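# Move the ring from the stake into the blue tray

## Task

Lift the ring up and off the stake, then set it down so it rests flat on the bottom of the blue tray; it only counts if the ring stays there by itself, with no gripper holding it in place.

## Robot and tools

Robot: two FANUC CRX arms, left_arm and right_arm, each ending in a two-finger parallel gripper with a wrist camera. Bases in the scene frame: left_arm at (+0.059, +0.342, 0), right_arm at (+0.017, -0.391, 0). The scene frame has its origin on the table top midway between the arms, +x pointing out over the table, +z up, and left_arm on the +y side. The arm names do not match the left or right of any image. Cameras: cam_low (672x504), cam_left_wrist and cam_right_wrist (504x504 each).

Gripper frame: fingers point along the gripper's +z and open and close along its x. The reported end_effector_position is the point midway between the pads; fingertips extend 17.5 mm past it. A flat plate juts about 9 cm toward the gripper's -y side and rotates with it, so watch clearances there.

A ROW is always 20 numbers, even when one arm is idle: left x, y, z, qw, qx, qy, qz, gripper position, force_limit, speed, then the same ten for the right arm. x, y, z are an absolute target position (metres, scene frame) for that gripper's end_effector_position; qw, qx, qy, qz are an absolute target orientation (w first, scene frame). The last three per arm are scaled -1 to 1: position +1 is fully open (50 mm gap), about -0.65 is pads touching, -1 means close until blocked; force_limit -1 is about 20 N per pad, 0 about 102 N, +1 about 185 N; speed -1 is 20 mm/s gap change, 0 is 85, +1 is 150. To leave an arm untouched, resend its previous pose and its previous three gripper numbers (a 0 is a real command). To hold an orientation steady, repeat the same quaternion you chose rather than copying the drifting reported one.

execute_actions(actions): a list of actions; each action is a list of up to 15 rows, each row lasting one step of 1/30 s; a short action repeats its last row to fill 15 steps. An empty list just returns state and images. An action is rejected for both arms if any target lies more than 0.6 m from where that gripper was at the action's start along any of its own axes; if the first action fails this or anything is malformed, nothing runs. Each step the controller clips the commanded pose to within 70 mm and 16 degrees of the measured one, so long reaches need several actions; position wins over orientation when both cannot be met.

move(target, speed, blocking): target is one 20-number row of absolute poses plus gripper numbers (gripper numbers are sent at the start). Each gripper follows a straight line; both finish together, within 0.5 to 10 s. speed is path top speed in m/s, 0.002 to 0.5 (default 0.25); rotation limited to twice that in rad/s. Paths ignore obstacles and the other arm, may lag or overshoot, especially near a straight elbow. blocking=false returns after 0.5 s while motion continues; then only wait or stop are accepted until a result shows it ended. The result adds a move: line with the ending (done, off_target, moving, held, fault) and limits (paced = pose clipped; held = steps blocked, after which the arm may jump fast), plus each gripper's distance to its target.

wait(seconds): 0 to 10; arms keep their last command; returns early if a running move ends. stop(): brakes a running move (needs braking room); fingers keep moving. zoom_image(camera, region): region [x0, y0, x1, y1] in pixels of that camera's latest image, at most 504 by 504. read_manual(section): licence text only. finished_scene(scene): ends the current scene by its number and reports success; irreversible, so only call it once the ring sits released and flat in the tray.

Results: a state line per arm with gripper position and wxyz quaternion (printed position may be off, more at long reach), Hand target lines (where the controller is now heading), flange force (external force estimate, includes held weight, noisy), and object_status: 0 moving, 1 blocked while opening, 2 blocked while closing (a grip), 3 at commanded opening or pads met (usually nothing held). Confirm a grip by seeing 2 after sending -1. Opening in mm is about (250 - position_measured) x 0.202. New force_limit or speed only applies after a position change of at least 0.01; to soften a grip, open first. A pose unreachable line means the clearance check altered that arm's command.

Cautions: arms are stiff, so aiming even slightly into a firm surface can trip a fault; a contact torque over the joint load limit (145 N m big joints, 36.4 N m wrist joints) or 150 N external force halts that arm for 10 s. Motors heat when holding loads; heed MOTOR HOT warnings. Keep the arms from colliding. Approach the ring slowly, lift it straight up clear of the stake top before moving sideways, expect occasional tugs on held parts, lower it gently onto the tray floor, open, and back away. Nothing may leave the table. The simulation keeps running while you compose a reply, with the robot holding its last command.

Each tool is called after ">>>" by a JSON object that holds its "api" and its "payload".

## Session

>>> {"api": "execute_actions", "payload": {"actions": []}}

Scene clock: 0.00 s.
left_arm: end_effector_position=(+0.2061, -0.0305, +0.1920) position_measured=3 object_status=3 end_effector_quat_wxyz=(-0.016, -0.632, +0.775, -0.019) | right_arm: end_effector_position=(+0.7914, -0.3218, +0.2626) position_measured=3 object_status=3 end_effector_quat_wxyz=(-0.278, +0.777, +0.179, +0.536)
Joint positions: left_arm=[-0.853 -0.185 -0.355  0.033 -1.363 -2.472] | right_arm=[-0.377  0.437  0.236 -1.378 -0.912 -0.206]
Joint velocities: left_arm=[ 0.    -0.002 -0.001  0.     0.    -0.   ] | right_arm=[ 0.002 -0.    -0.001 -0.    -0.     0.   ]
Flange force (N, the push that the arm receives, along the gripper's own x y z axes): no reading
Hand target (left_arm): +0.206, -0.031, +0.192; -0.016, -0.632, +0.775, -0.019
Hand target (right_arm): +0.791, -0.322, +0.263; -0.278, +0.777, +0.179, +0.536

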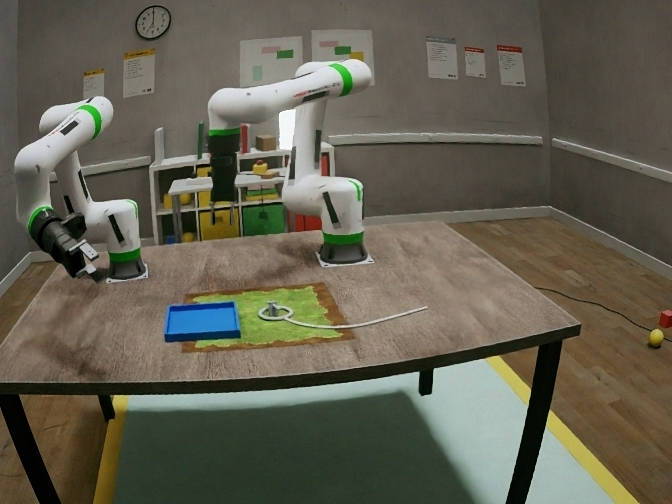

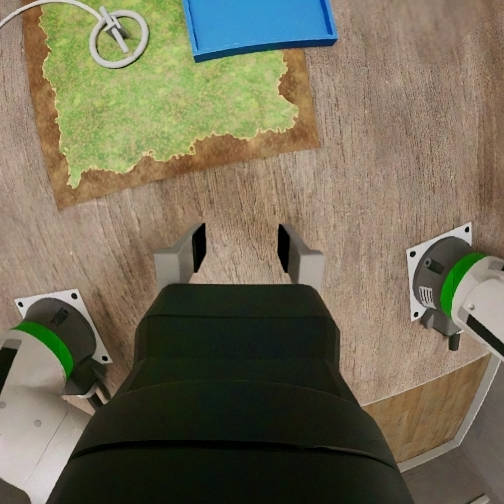

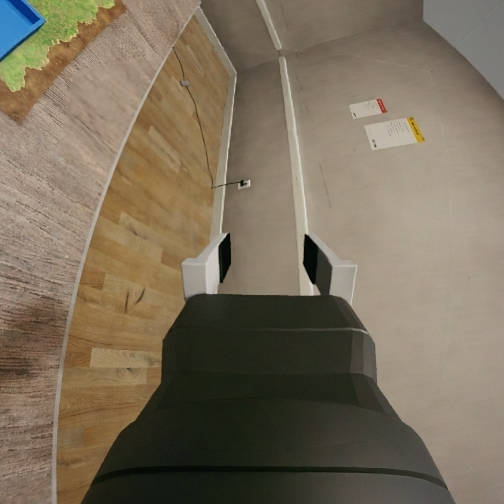

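>>> {"api": "zoom_image", "payload": {"camera": "cam_low", "region": [150, 270, 450, 370]}}

>>> {"api": "zoom_image", "payload": {"camera": "cam_left_wrist", "region": [50, 0, 200, 100]}}

Region (150, 270, 450, 370) of cam_low's 672x504 image, scaled by 1.680, with more detail than that image has.

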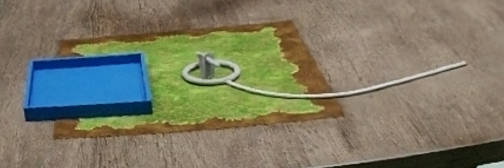

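Region (50, 0, 200, 100) of cam_left_wrist's 504x504 image, scaled by 3.360, with more detail than that image has.

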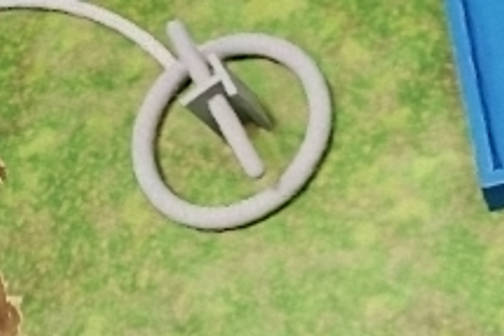

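>>> {"api": "move", "payload": {"target": [0.41,0.08,0.13,0,-0.7071,0.7071,0,1,0,0,0.7914,-0.3218,0.2626,-0.278,0.777,0.179,0.536,1,0,0], "speed": 0.4}}

Scene clock: 19.47 s.
left_arm: end_effector_position=(+0.4093, +0.0794, +0.1300) position_measured=3 object_status=3 end_effector_quat_wxyz=(+0.002, +0.707, -0.707, +0.001) | right_arm: end_effector_position=(+0.7914, -0.3218, +0.2626) position_measured=3 object_status=3 end_effector_quat_wxyz=(-0.278, +0.777, +0.179, +0.536)
Joint positions: left_arm=[-0.336 -0.025 -0.35   0.004 -1.246 -2.782] | right_arm=[-0.377  0.437  0.236 -1.378 -0.911 -0.208]
Joint velocities: left_arm=[ 0.002  0.003  0.002  0.001  0.001 -0.001] | right_arm=[ 0.001  0.    -0.     0.     0.    -0.   ]
Flange force (N, the push that the arm receives, along the gripper's own x y z axes): left_arm=[7.9 -4.7 -4.1] | right_arm=[-2.4 -3.1 1.6]
Hand target (left_arm): +0.409, +0.079, +0.130; +0.002, +0.707, -0.707, +0.001
Hand target (right_arm): +0.791, -0.322, +0.263; -0.278, +0.777, +0.179, +0.536
Off the commanded pose (left_arm): 0.001 m, 0 deg.
Off the commanded pose (right_arm): 0.000 m, 0 deg.
move: done; limits=paced

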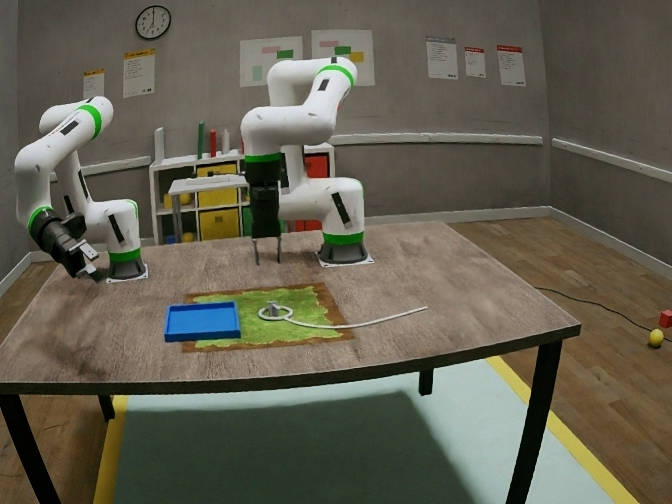

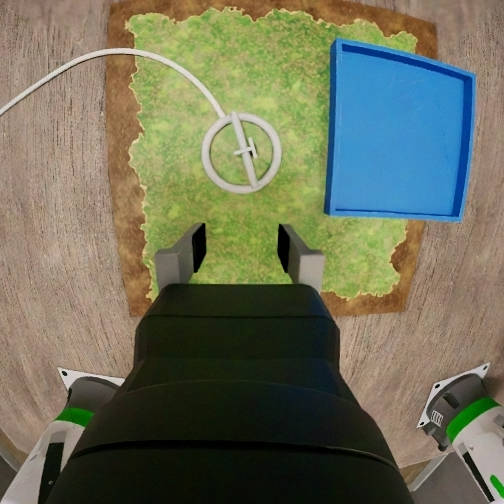

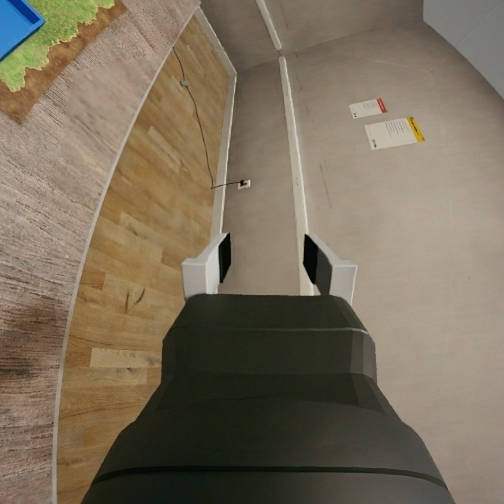

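>>> {"api": "move", "payload": {"target": [0.46,0.08,0.08,0,-0.7071,0.7071,0,1,0,0,0.7914,-0.3218,0.2626,-0.278,0.777,0.179,0.536,1,0,0]}}

>>> {"api": "zoom_image", "payload": {"camera": "cam_left_wrist", "region": [140, 100, 340, 300]}}

>>> {"api": "zoom_image", "payload": {"camera": "cam_low", "region": [220, 250, 340, 340]}}

Scene clock: 28.23 s.
left_arm: end_effector_position=(+0.4598, +0.0800, +0.0800) position_measured=3 object_status=3 end_effector_quat_wxyz=(+0.000, +0.707, -0.707, +0.000) | right_arm: end_effector_position=(+0.7914, -0.3218, +0.2626) position_measured=3 object_status=3 end_effector_quat_wxyz=(-0.278, +0.777, +0.179, +0.536)
Joint positions: left_arm=[-0.297  0.124 -0.318  0.    -1.129 -2.82 ] | right_arm=[-0.377  0.437  0.236 -1.378 -0.911 -0.208]
Joint velocities: left_arm=[ 0.     0.004  0.004  0.     0.001 -0.   ] | right_arm=[-0.    -0.002  0.001  0.    -0.     0.   ]
Flange force (N, the push that the arm receives, along the gripper's own x y z axes): left_arm=[5.1 -6.9 -3.8] | right_arm=[-1.5 -3.7 1.6]
Hand target (left_arm): +0.460, +0.080, +0.080; +0.000, +0.707, -0.707, +0.000
Hand target (right_arm): +0.791, -0.322, +0.263; -0.278, +0.777, +0.179, +0.536
Off the commanded pose (left_arm): 0.000 m, 0 deg.
Off the commanded pose (right_arm): 0.000 m, 0 deg.
move: done

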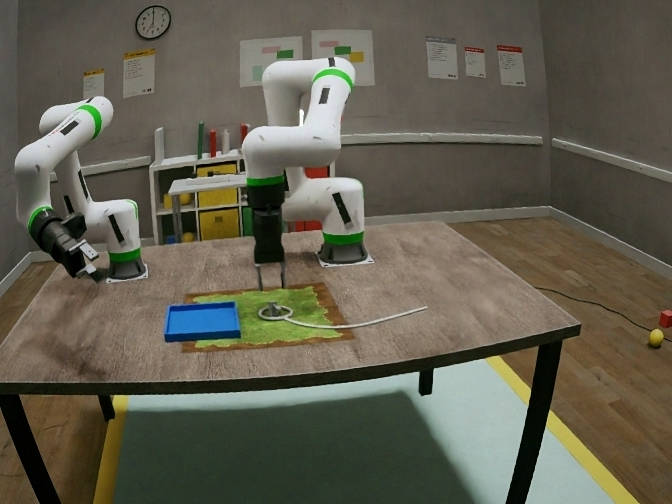

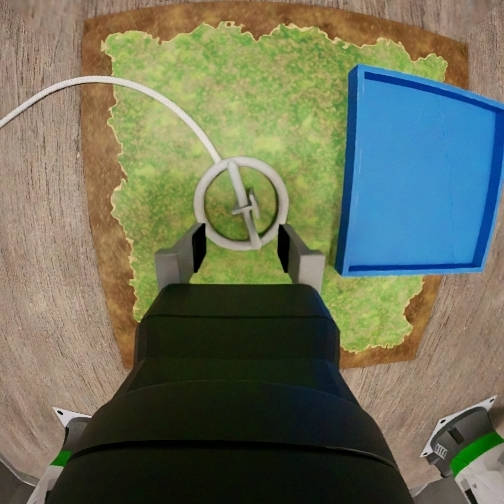

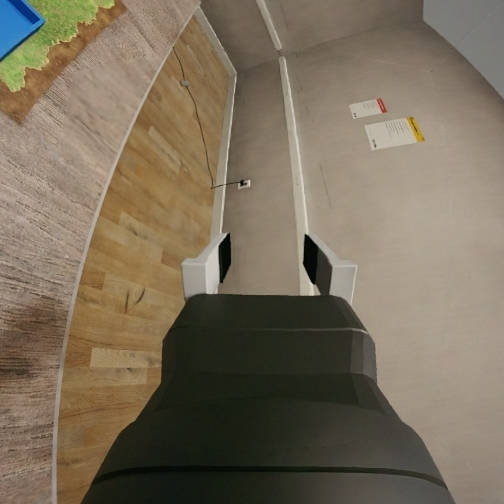

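Region (140, 100, 340, 300) of cam_left_wrist's 504x504 image, scaled by 2.520, with more detail than that image has.

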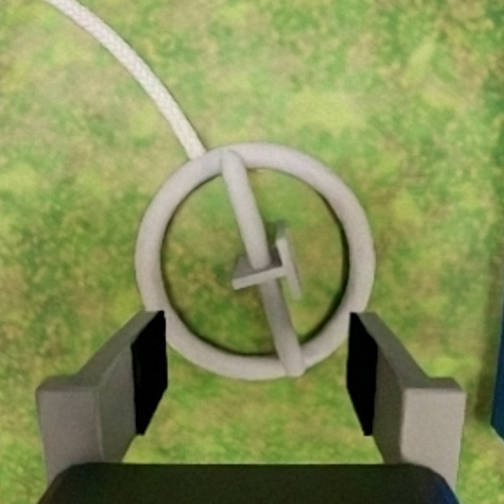

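Region (220, 250, 340, 340) of cam_low's 672x504 image, scaled by 4.200, with more detail than that image has; it fills the top 378 rows of this view, and the rest is white.

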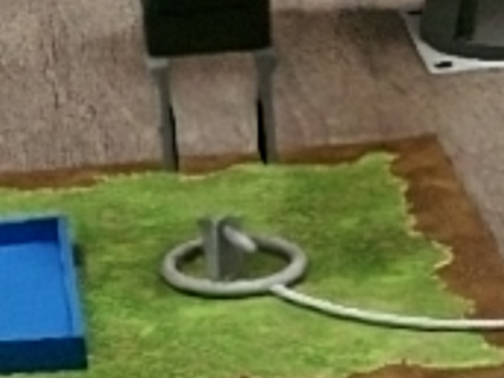

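>>> {"api": "move", "payload": {"target": [0.458,0.118,0.05,0,0.793,-0.609,0,0.2,-0.7,0,0.7914,-0.3218,0.2626,-0.278,0.777,0.179,0.536,1,0,0]}}

>>> {"api": "zoom_image", "payload": {"camera": "cam_left_wrist", "region": [170, 130, 370, 300]}}

>>> {"api": "zoom_image", "payload": {"camera": "cam_low", "region": [220, 250, 340, 340]}}

Scene clock: 51.73 s.
left_arm: end_effector_position=(+0.4579, +0.1178, +0.0501) position_measured=123 object_status=3 end_effector_quat_wxyz=(+0.000, +0.793, -0.609, +0.000) | right_arm: end_effector_position=(+0.7914, -0.3218, +0.2626) position_measured=3 object_status=3 end_effector_quat_wxyz=(-0.278, +0.777, +0.179, +0.536)
Joint positions: left_arm=[-0.228  0.116 -0.405  0.001 -1.049 -2.629] | right_arm=[-0.377  0.437  0.236 -1.378 -0.911 -0.208]
Joint velocities: left_arm=[ 0.002 -0.     0.    -0.002  0.002  0.005] | right_arm=[0.    0.002 0.001 0.    0.    0.   ]
Flange force (N, the push that the arm receives, along the gripper's own x y z axes): left_arm=[4.6 -4.1 1.0] | right_arm=[-2.8 -3.3 1.3]
Hand target (left_arm): +0.458, +0.118, +0.050; +0.000, +0.793, -0.609, +0.000
Hand target (right_arm): +0.791, -0.322, +0.263; -0.278, +0.777, +0.179, +0.536
Off the commanded pose (left_arm): 0.000 m, 0 deg.
Off the commanded pose (right_arm): 0.000 m, 0 deg.
move: done

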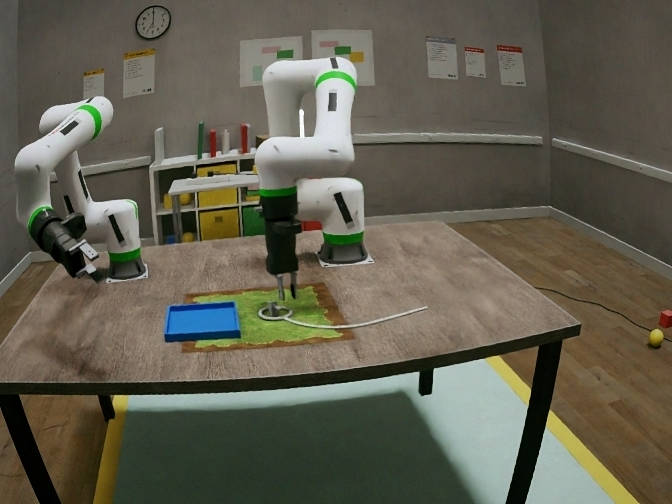

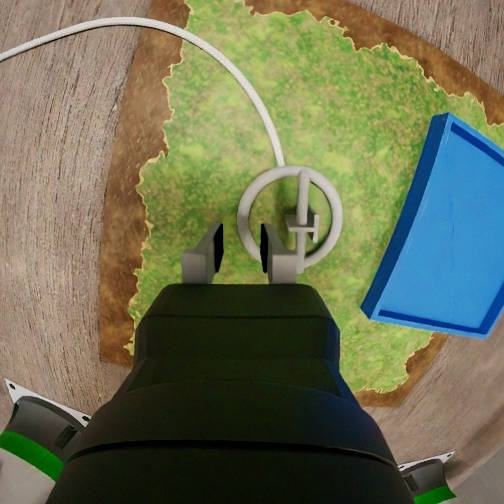

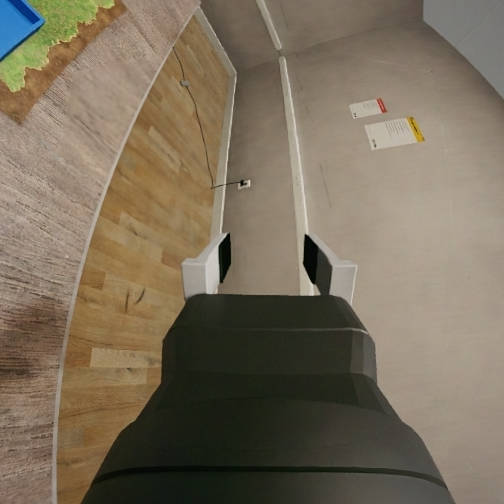

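Region (170, 130, 370, 300) of cam_left_wrist's 504x504 image, scaled by 2.520, with more detail than that image has; it fills the top 428 rows of this view, and the rest is white.

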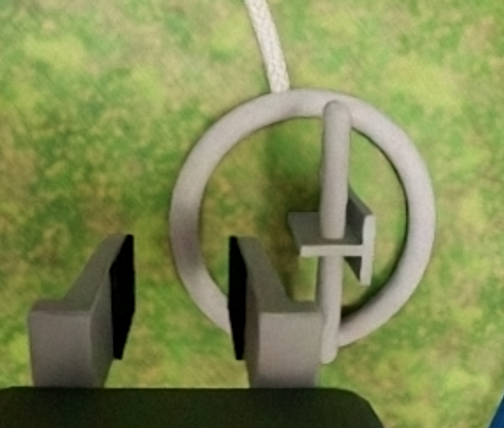

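Region (220, 250, 340, 340) of cam_low's 672x504 image, scaled by 4.200, with more detail than that image has; it fills the top 378 rows of this view, and the rest is white.

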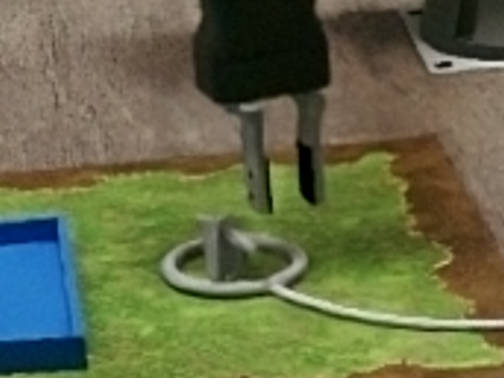

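>>> {"api": "move", "payload": {"target": [0.46,0.1185,0.021,0,0.793,-0.609,0,0.2,-0.7,0,0.7914,-0.3218,0.2626,-0.278,0.777,0.179,0.536,1,0,0], "speed": 0.05}}

>>> {"api": "execute_actions", "payload": {"actions": [[[0.46,0.1185,0.021,0,0.793,-0.609,0,-1,-0.5,0,0.7914,-0.3218,0.2626,-0.278,0.777,0.179,0.536,1,0,0]]]}}

>>> {"api": "zoom_image", "payload": {"camera": "cam_left_wrist", "region": [170, 130, 370, 300]}}

>>> {"api": "zoom_image", "payload": {"camera": "cam_low", "region": [220, 250, 340, 340]}}

Scene clock: 67.90 s.
left_arm: end_effector_position=(+0.4599, +0.1185, +0.0211) position_measured=123 object_status=3 end_effector_quat_wxyz=(-0.000, +0.793, -0.609, -0.000) | right_arm: end_effector_position=(+0.7914, -0.3218, +0.2626) position_measured=3 object_status=3 end_effector_quat_wxyz=(-0.278, +0.777, +0.179, +0.536)
Joint positions: left_arm=[-0.225  0.161 -0.433 -0.    -0.977 -2.631] | right_arm=[-0.377  0.437  0.236 -1.378 -0.911 -0.208]
Joint velocities: left_arm=[ 0.     0.002 -0.002 -0.     0.002 -0.   ] | right_arm=[-0.  0. -0.  0.  0. -0.]
Flange force (N, the push that the arm receives, along the gripper's own x y z axes): left_arm=[9.1 -5.5 -3.6] | right_arm=[-1.9 -3.0 2.0]
Hand target (left_arm): +0.460, +0.119, +0.021; -0.000, +0.793, -0.609, -0.000
Hand target (right_arm): +0.791, -0.322, +0.263; -0.278, +0.777, +0.179, +0.536
Off the commanded pose (left_arm): 0.000 m, 0 deg.
Off the commanded pose (right_arm): 0.000 m, 0 deg.
move: done

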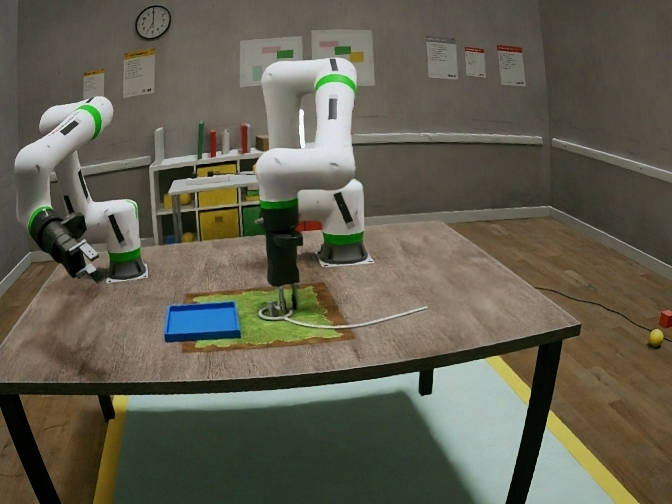

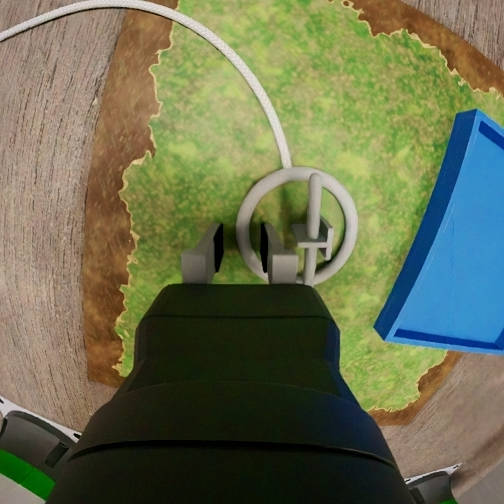

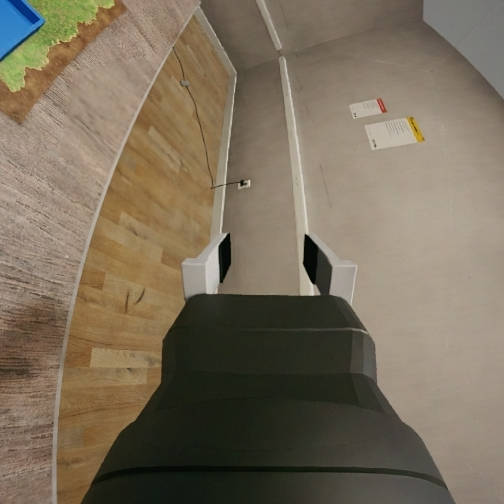

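Scene clock: 68.40 s.
left_arm: end_effector_position=(+0.4599, +0.1186, +0.0209) position_measured=208 object_status=2 end_effector_quat_wxyz=(-0.000, +0.793, -0.609, -0.000) | right_arm: end_effector_position=(+0.7914, -0.3218, +0.2626) position_measured=3 object_status=3 end_effector_quat_wxyz=(-0.278, +0.777, +0.179, +0.536)
Joint positions: left_arm=[-0.225  0.161 -0.433 -0.    -0.977 -2.631] | right_arm=[-0.377  0.437  0.236 -1.378 -0.911 -0.208]
Joint velocities: left_arm=[ 0.  0.  0. -0. -0.  0.] | right_arm=[ 0. -0.  0.  0.  0.  0.]
Flange force (N, the push that the arm receives, along the gripper's own x y z axes): left_arm=[6.5 -0.7 -2.4] | right_arm=[-2.7 -3.7 0.7]
Hand target (left_arm): +0.460, +0.119, +0.021; +0.000, +0.793, -0.609, +0.000
Hand target (right_arm): +0.791, -0.322, +0.263; -0.278, +0.777, +0.179, +0.536
Off the commanded pose (left_arm): 0.000 m, 0 deg.
Off the commanded pose (right_arm): 0.000 m, 0 deg.

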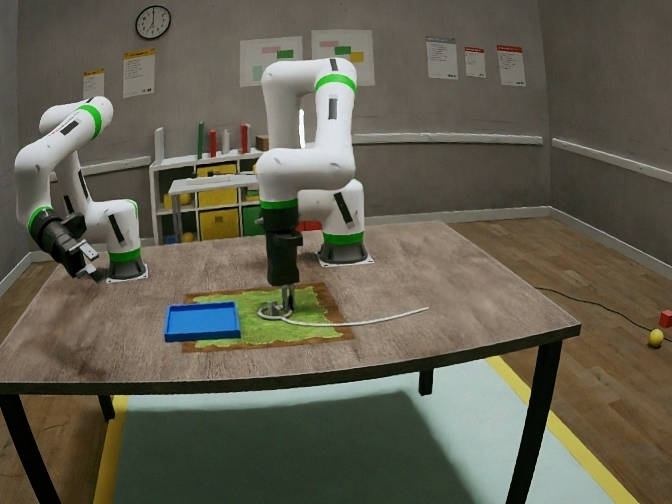

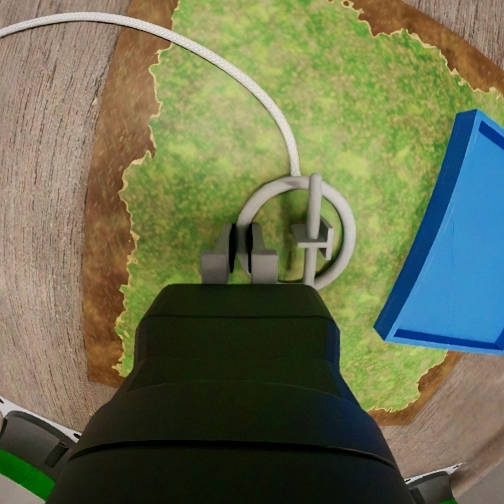

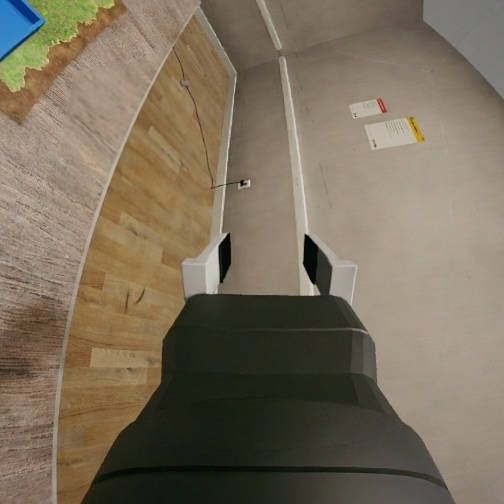

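Region (170, 130, 370, 300) of cam_left_wrist's 504x504 image, scaled by 2.520, with more detail than that image has; it fills the top 428 rows of this view, and the rest is white.

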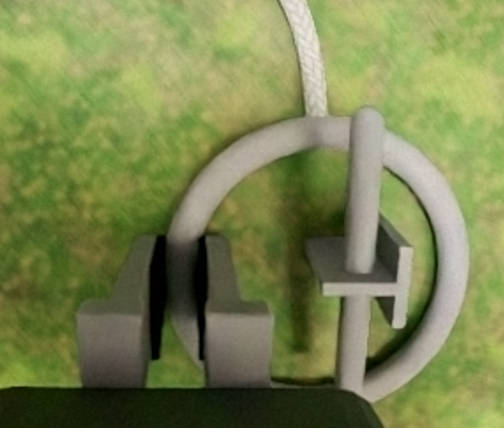

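Region (220, 250, 340, 340) of cam_low's 672x504 image, scaled by 4.200, with more detail than that image has; it fills the top 378 rows of this view, and the rest is white.

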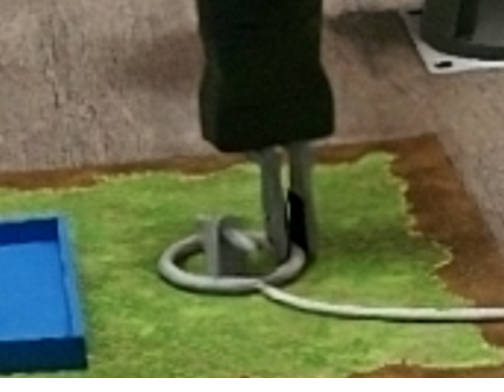

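>>> {"api": "move", "payload": {"target": [0.4785,0.1152,0.023,0,0.793,-0.609,0,-1,-0.5,0,0.7914,-0.3218,0.2626,-0.278,0.777,0.179,0.536,1,0,0], "speed": 0.04}}

>>> {"api": "zoom_image", "payload": {"camera": "cam_left_wrist", "region": [170, 130, 370, 300]}}

Scene clock: 78.93 s.
left_arm: end_effector_position=(+0.4784, +0.1152, +0.0230) position_measured=208 object_status=2 end_effector_quat_wxyz=(+0.000, +0.793, -0.609, +0.000) | right_arm: end_effector_position=(+0.7914, -0.3218, +0.2626) position_measured=3 object_status=3 end_effector_quat_wxyz=(-0.278, +0.777, +0.179, +0.536)
Joint positions: left_arm=[-0.222  0.199 -0.382  0.    -0.99  -2.634] | right_arm=[-0.377  0.437  0.236 -1.378 -0.911 -0.208]
Joint velocities: left_arm=[ 0.     0.003  0.003  0.    -0.001  0.   ] | right_arm=[ 0.001 -0.001  0.    -0.    -0.    -0.   ]
Flange force (N, the push that the arm receives, along the gripper's own x y z axes): left_arm=[6.2 -5.5 -2.3] | right_arm=[-2.7 -3.0 0.9]
Hand target (left_arm): +0.479, +0.115, +0.023; +0.000, +0.793, -0.609, +0.000
Hand target (right_arm): +0.791, -0.322, +0.263; -0.278, +0.777, +0.179, +0.536
Off the commanded pose (left_arm): 0.000 m, 0 deg.
Off the commanded pose (right_arm): 0.000 m, 0 deg.
move: done

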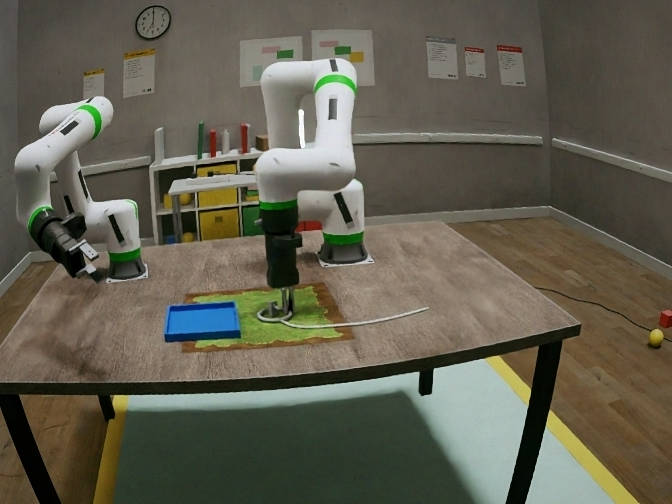

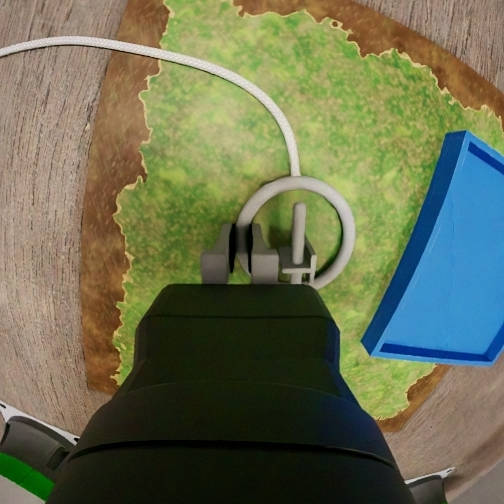

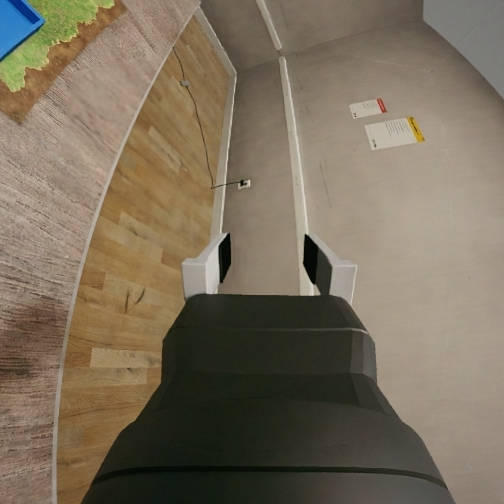

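Region (170, 130, 370, 300) of cam_left_wrist's 504x504 image, scaled by 2.520, with more detail than that image has; it fills the top 428 rows of this view, and the rest is white.

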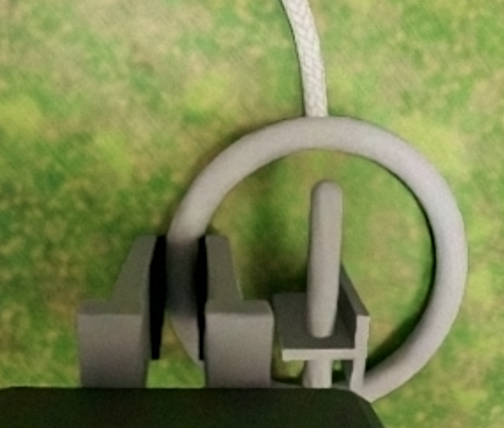

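>>> {"api": "move", "payload": {"target": [0.4688,0.1126,0.043,-0.2387,0.7565,-0.581,0.1833,-1,-0.5,0,0.7914,-0.3218,0.2626,-0.278,0.777,0.179,0.536,1,0,0], "speed": 0.15}}

>>> {"api": "zoom_image", "payload": {"camera": "cam_left_wrist", "region": [170, 130, 370, 300]}}

>>> {"api": "zoom_image", "payload": {"camera": "cam_low", "region": [220, 250, 340, 340]}}

Scene clock: 96.13 s.
left_arm: end_effector_position=(+0.4695, +0.1139, +0.0426) position_measured=208 object_status=2 end_effector_quat_wxyz=(-0.240, +0.756, -0.580, +0.183) | right_arm: end_effector_position=(+0.7914, -0.3218, +0.2626) position_measured=3 object_status=3 end_effector_quat_wxyz=(-0.278, +0.777, +0.179, +0.536)
Joint positions: left_arm=[-0.632  0.04  -0.51  -0.727 -0.761 -1.75 ] | right_arm=[-0.377  0.437  0.236 -1.378 -0.911 -0.208]
Joint velocities: left_arm=[-0.009  0.004  0.003 -0.012 -0.006  0.017] | right_arm=[-0.002  0.     0.001 -0.     0.    -0.   ]
Flange force (N, the push that the arm receives, along the gripper's own x y z axes): left_arm=[2.2 -2.8 1.1] | right_arm=[-2.3 -4.2 0.9]
Hand target (left_arm): +0.469, +0.114, +0.043; -0.240, +0.756, -0.580, +0.183
Hand target (right_arm): +0.791, -0.322, +0.263; -0.278, +0.777, +0.179, +0.536
Off the commanded pose (left_arm): 0.002 m, 0 deg.
Off the commanded pose (right_arm): 0.000 m, 0 deg.
move: done

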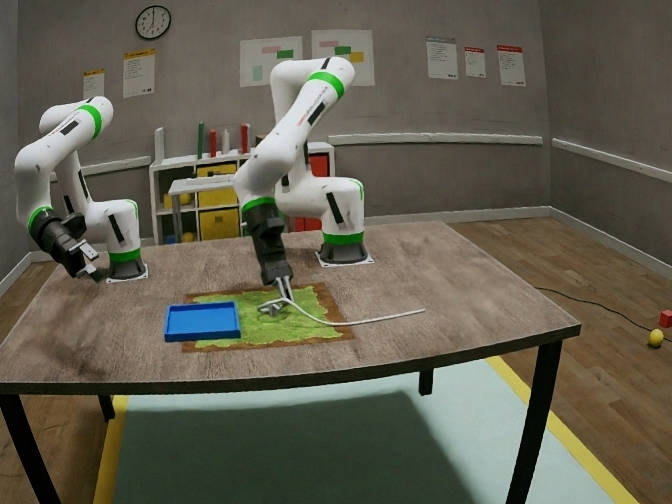

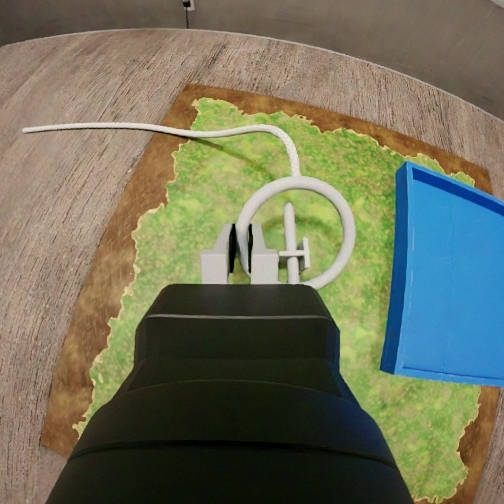

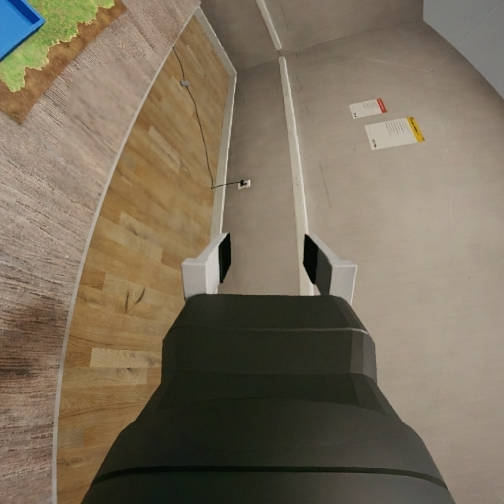

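Region (170, 130, 370, 300) of cam_left_wrist's 504x504 image, scaled by 2.520, with more detail than that image has; it fills the top 428 rows of this view, and the rest is white.

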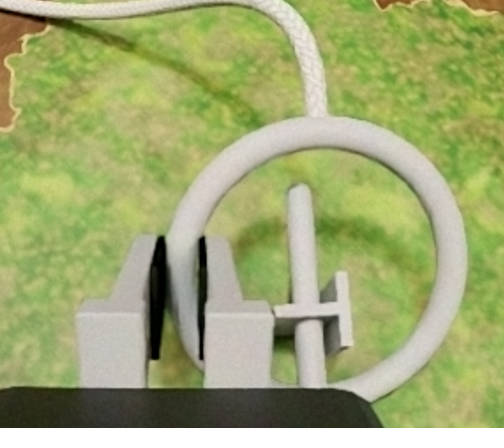

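Region (220, 250, 340, 340) of cam_low's 672x504 image, scaled by 4.200, with more detail than that image has; it fills the top 378 rows of this view, and the rest is white.

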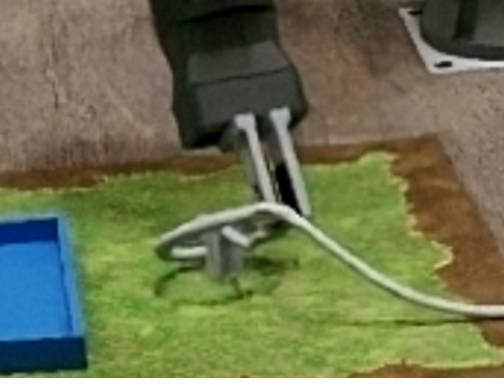

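>>> {"api": "move", "payload": {"target": [0.4436,0.1101,0.044,-0.2387,0.7565,-0.581,0.1833,-1,-0.5,0,0.7914,-0.3218,0.2626,-0.278,0.777,0.179,0.536,1,0,0], "speed": 0.03}}

>>> {"api": "zoom_image", "payload": {"camera": "cam_left_wrist", "region": [170, 130, 370, 300]}}

>>> {"api": "zoom_image", "payload": {"camera": "cam_low", "region": [220, 250, 340, 340]}}

Scene clock: 103.73 s.
left_arm: end_effector_position=(+0.4437, +0.1102, +0.0441) position_measured=208 object_status=2 end_effector_quat_wxyz=(-0.239, +0.756, -0.581, +0.183) | right_arm: end_effector_position=(+0.7914, -0.3218, +0.2626) position_measured=3 object_status=3 end_effector_quat_wxyz=(-0.278, +0.777, +0.179, +0.536)
Joint positions: left_arm=[-0.687  0.006 -0.539 -0.727 -0.794 -1.708] | right_arm=[-0.377  0.437  0.236 -1.378 -0.911 -0.208]
Joint velocities: left_arm=[-0.002 -0.001 -0.     0.    -0.001  0.002] | right_arm=[-0. -0. -0. -0.  0.  0.]
Flange force (N, the push that the arm receives, along the gripper's own x y z axes): left_arm=[7.3 2.9 4.5] | right_arm=[-2.5 -2.5 1.2]
Hand target (left_arm): +0.444, +0.110, +0.044; -0.239, +0.756, -0.581, +0.183
Hand target (right_arm): +0.791, -0.322, +0.263; -0.278, +0.777, +0.179, +0.536
Off the commanded pose (left_arm): 0.000 m, 0 deg.
Off the commanded pose (right_arm): 0.000 m, 0 deg.
move: done

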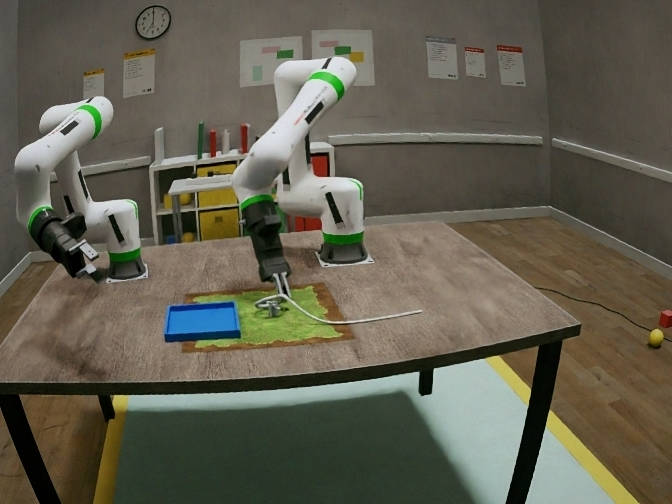

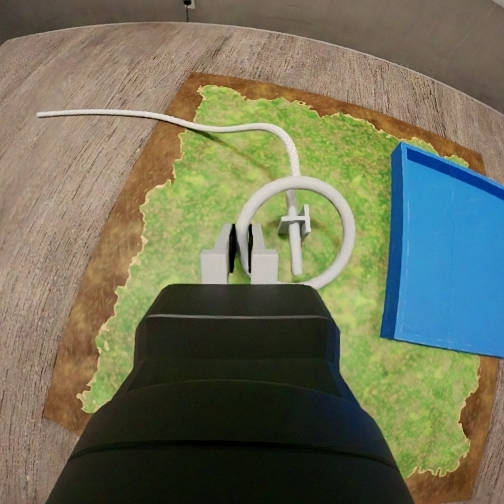

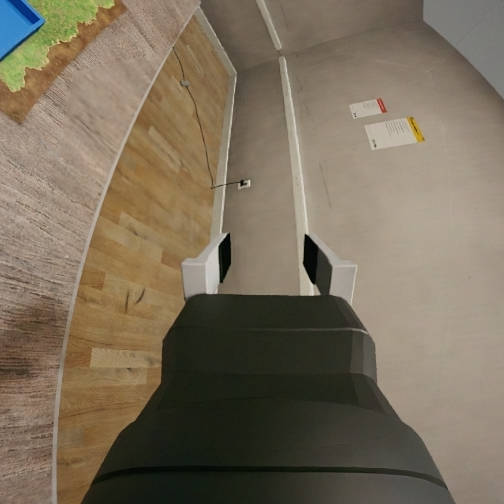

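Region (170, 130, 370, 300) of cam_left_wrist's 504x504 image, scaled by 2.520, with more detail than that image has; it fills the top 428 rows of this view, and the rest is white.

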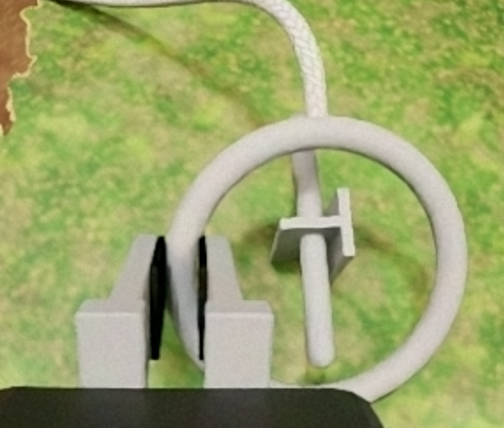

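Region (220, 250, 340, 340) of cam_low's 672x504 image, scaled by 4.200, with more detail than that image has; it fills the top 378 rows of this view, and the rest is white.

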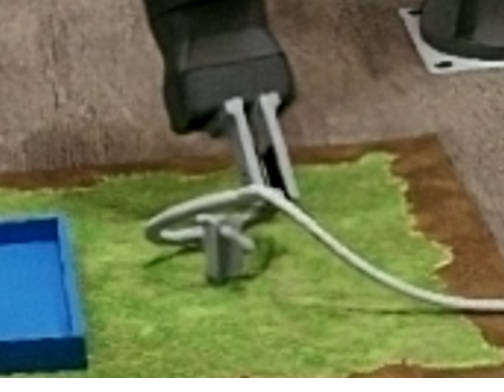

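>>> {"api": "move", "payload": {"target": [0.4105,0.1012,0.093,-0.2387,0.7565,-0.581,0.1833,-1,-0.5,0,0.7914,-0.3218,0.2626,-0.278,0.777,0.179,0.536,1,0,0], "speed": 0.06}}

Scene clock: 108.83 s.
left_arm: end_effector_position=(+0.4107, +0.1011, +0.0929) position_measured=208 object_status=2 end_effector_quat_wxyz=(-0.239, +0.756, -0.581, +0.183) | right_arm: end_effector_position=(+0.7914, -0.3218, +0.2626) position_measured=3 object_status=3 end_effector_quat_wxyz=(-0.278, +0.777, +0.179, +0.536)
Joint positions: left_arm=[-0.761 -0.116 -0.527 -0.663 -0.939 -1.754] | right_arm=[-0.377  0.437  0.236 -1.378 -0.911 -0.208]
Joint velocities: left_arm=[-0.001 -0.002  0.001  0.001 -0.003 -0.   ] | right_arm=[-0.001  0.     0.    -0.     0.     0.   ]
Flange force (N, the push that the arm receives, along the gripper's own x y z axes): left_arm=[8.5 3.1 -1.2] | right_arm=[-2.8 -3.7 1.1]
Hand target (left_arm): +0.411, +0.101, +0.093; -0.239, +0.756, -0.581, +0.183
Hand target (right_arm): +0.791, -0.322, +0.263; -0.278, +0.777, +0.179, +0.536
Off the commanded pose (left_arm): 0.000 m, 0 deg.
Off the commanded pose (right_arm): 0.000 m, 0 deg.
move: done

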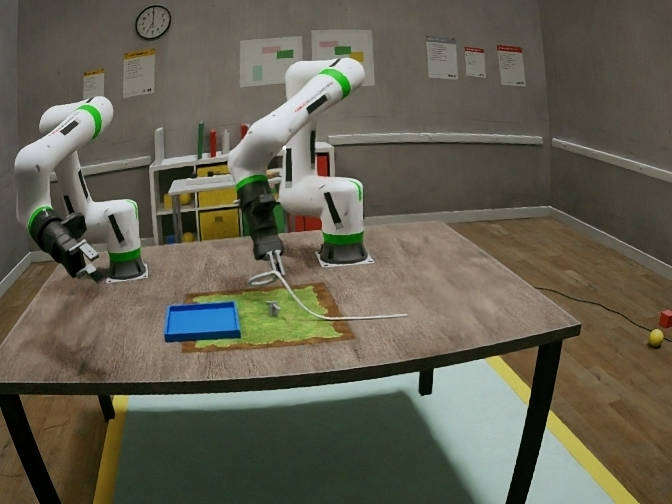

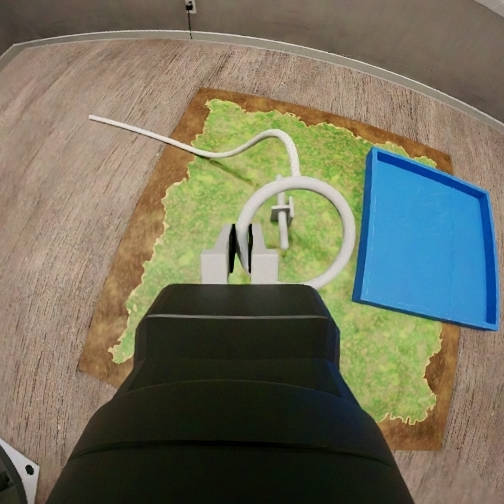

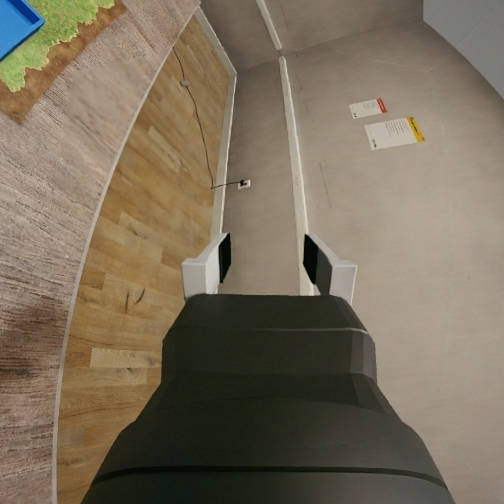

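>>> {"api": "move", "payload": {"target": [0.52,0.03,0.17,0,0.7071,-0.7071,0,-1,-0.5,0,0.7914,-0.3218,0.2626,-0.278,0.777,0.179,0.536,1,0,0], "speed": 0.25}}

>>> {"api": "move", "payload": {"target": [0.48,-0.08,0.08,0,0.7071,-0.7071,0,-1,-0.5,0,0.7914,-0.3218,0.2626,-0.278,0.777,0.179,0.536,1,0,0], "speed": 0.15}}

Scene clock: 121.17 s.
left_arm: end_effector_position=(+0.5197, +0.0288, +0.1701) position_measured=208 object_status=2 end_effector_quat_wxyz=(+0.002, +0.707, -0.708, -0.000) | right_arm: end_effector_position=(+0.7914, -0.3218, +0.2626) position_measured=3 object_status=3 end_effector_quat_wxyz=(-0.278, +0.777, +0.179, +0.536)
Joint positions: left_arm=[-0.353  0.245  0.046  0.003 -1.373 -2.767] | right_arm=[-0.377  0.437  0.236 -1.378 -0.911 -0.208]
Joint velocities: left_arm=[ 0.     0.004  0.006  0.    -0.006 -0.   ] | right_arm=[ 0.001 -0.    -0.001 -0.     0.     0.   ]
Flange force (N, the push that the arm receives, along the gripper's own x y z axes): left_arm=[3.6 -1.0 0.4] | right_arm=[-2.0 -1.4 2.1]
Hand target (left_arm): +0.520, +0.029, +0.170; +0.002, +0.706, -0.708, -0.000
Hand target (right_arm): +0.791, -0.322, +0.263; -0.278, +0.777, +0.179, +0.536
Off the commanded pose (left_arm): 0.001 m, 0 deg.
Off the commanded pose (right_arm): 0.000 m, 0 deg.
move: done

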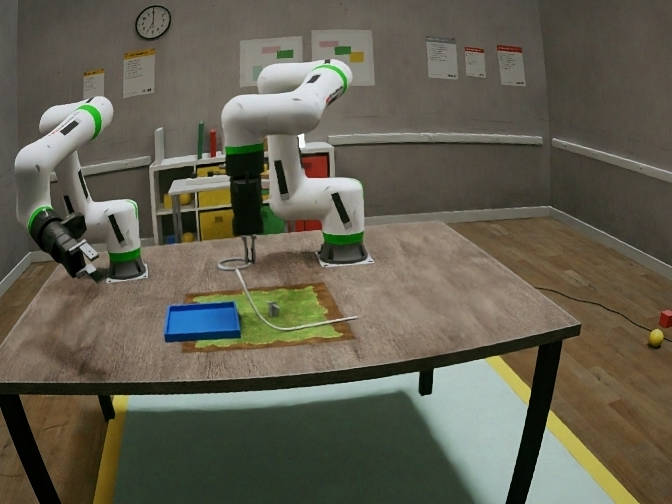

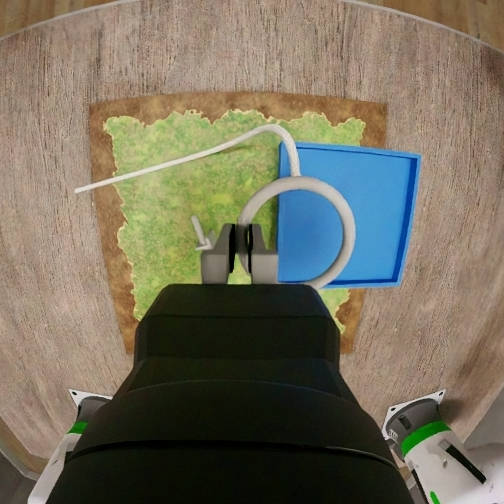

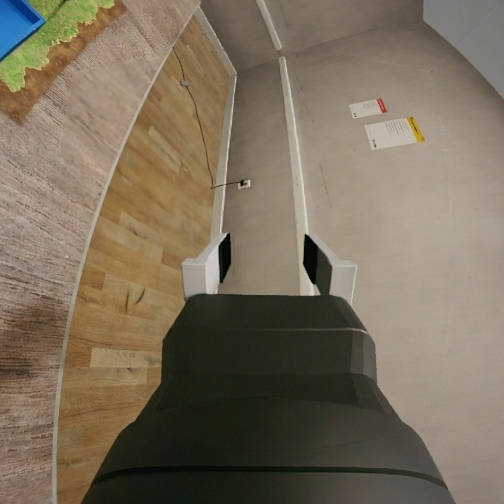

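Scene clock: 122.60 s.
left_arm: end_effector_position=(+0.4799, -0.0794, +0.0800) position_measured=208 object_status=2 end_effector_quat_wxyz=(-0.001, +0.707, -0.707, -0.000) | right_arm: end_effector_position=(+0.7914, -0.3218, +0.2626) position_measured=3 object_status=3 end_effector_quat_wxyz=(-0.278, +0.777, +0.179, +0.536)
Joint positions: left_arm=[-0.567  0.407  0.043 -0.002 -1.207 -2.55 ] | right_arm=[-0.377  0.437  0.236 -1.378 -0.911 -0.208]
Joint velocities: left_arm=[-0.002  0.    -0.002 -0.     0.001  0.002] | right_arm=[ 0.002 -0.001  0.001  0.    -0.     0.   ]
Flange force (N, the push that the arm receives, along the gripper's own x y z axes): left_arm=[9.1 -6.8 -2.1] | right_arm=[-2.6 -4.1 0.5]
Hand target (left_arm): +0.480, -0.079, +0.080; -0.001, +0.707, -0.707, -0.000
Hand target (right_arm): +0.791, -0.322, +0.263; -0.278, +0.777, +0.179, +0.536
Off the commanded pose (left_arm): 0.001 m, 0 deg.
Off the commanded pose (right_arm): 0.000 m, 0 deg.
move: done

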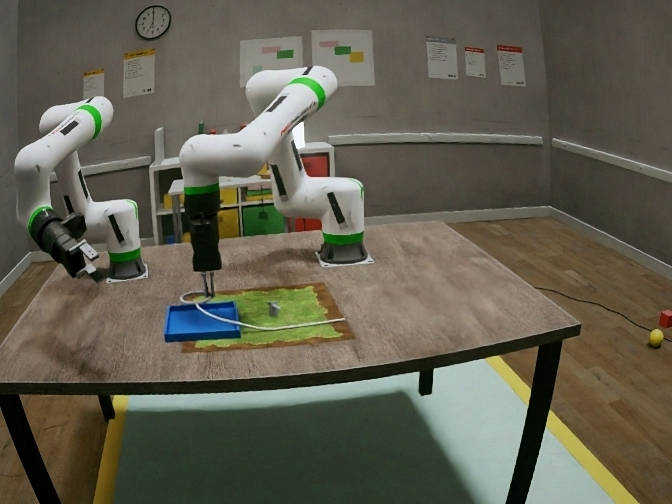

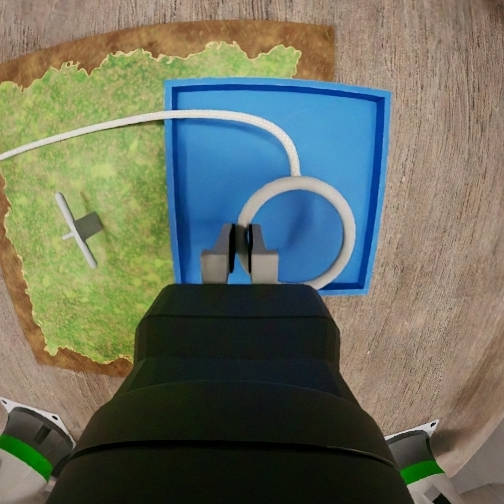

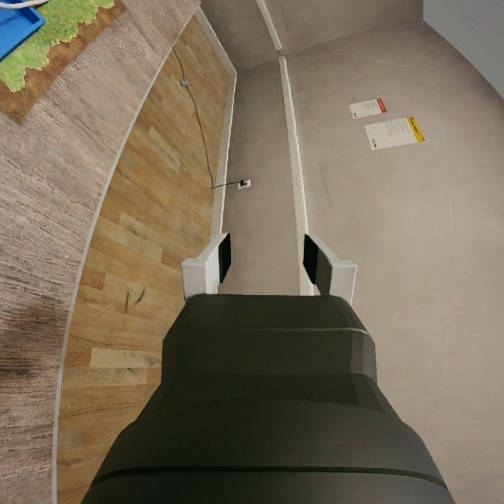

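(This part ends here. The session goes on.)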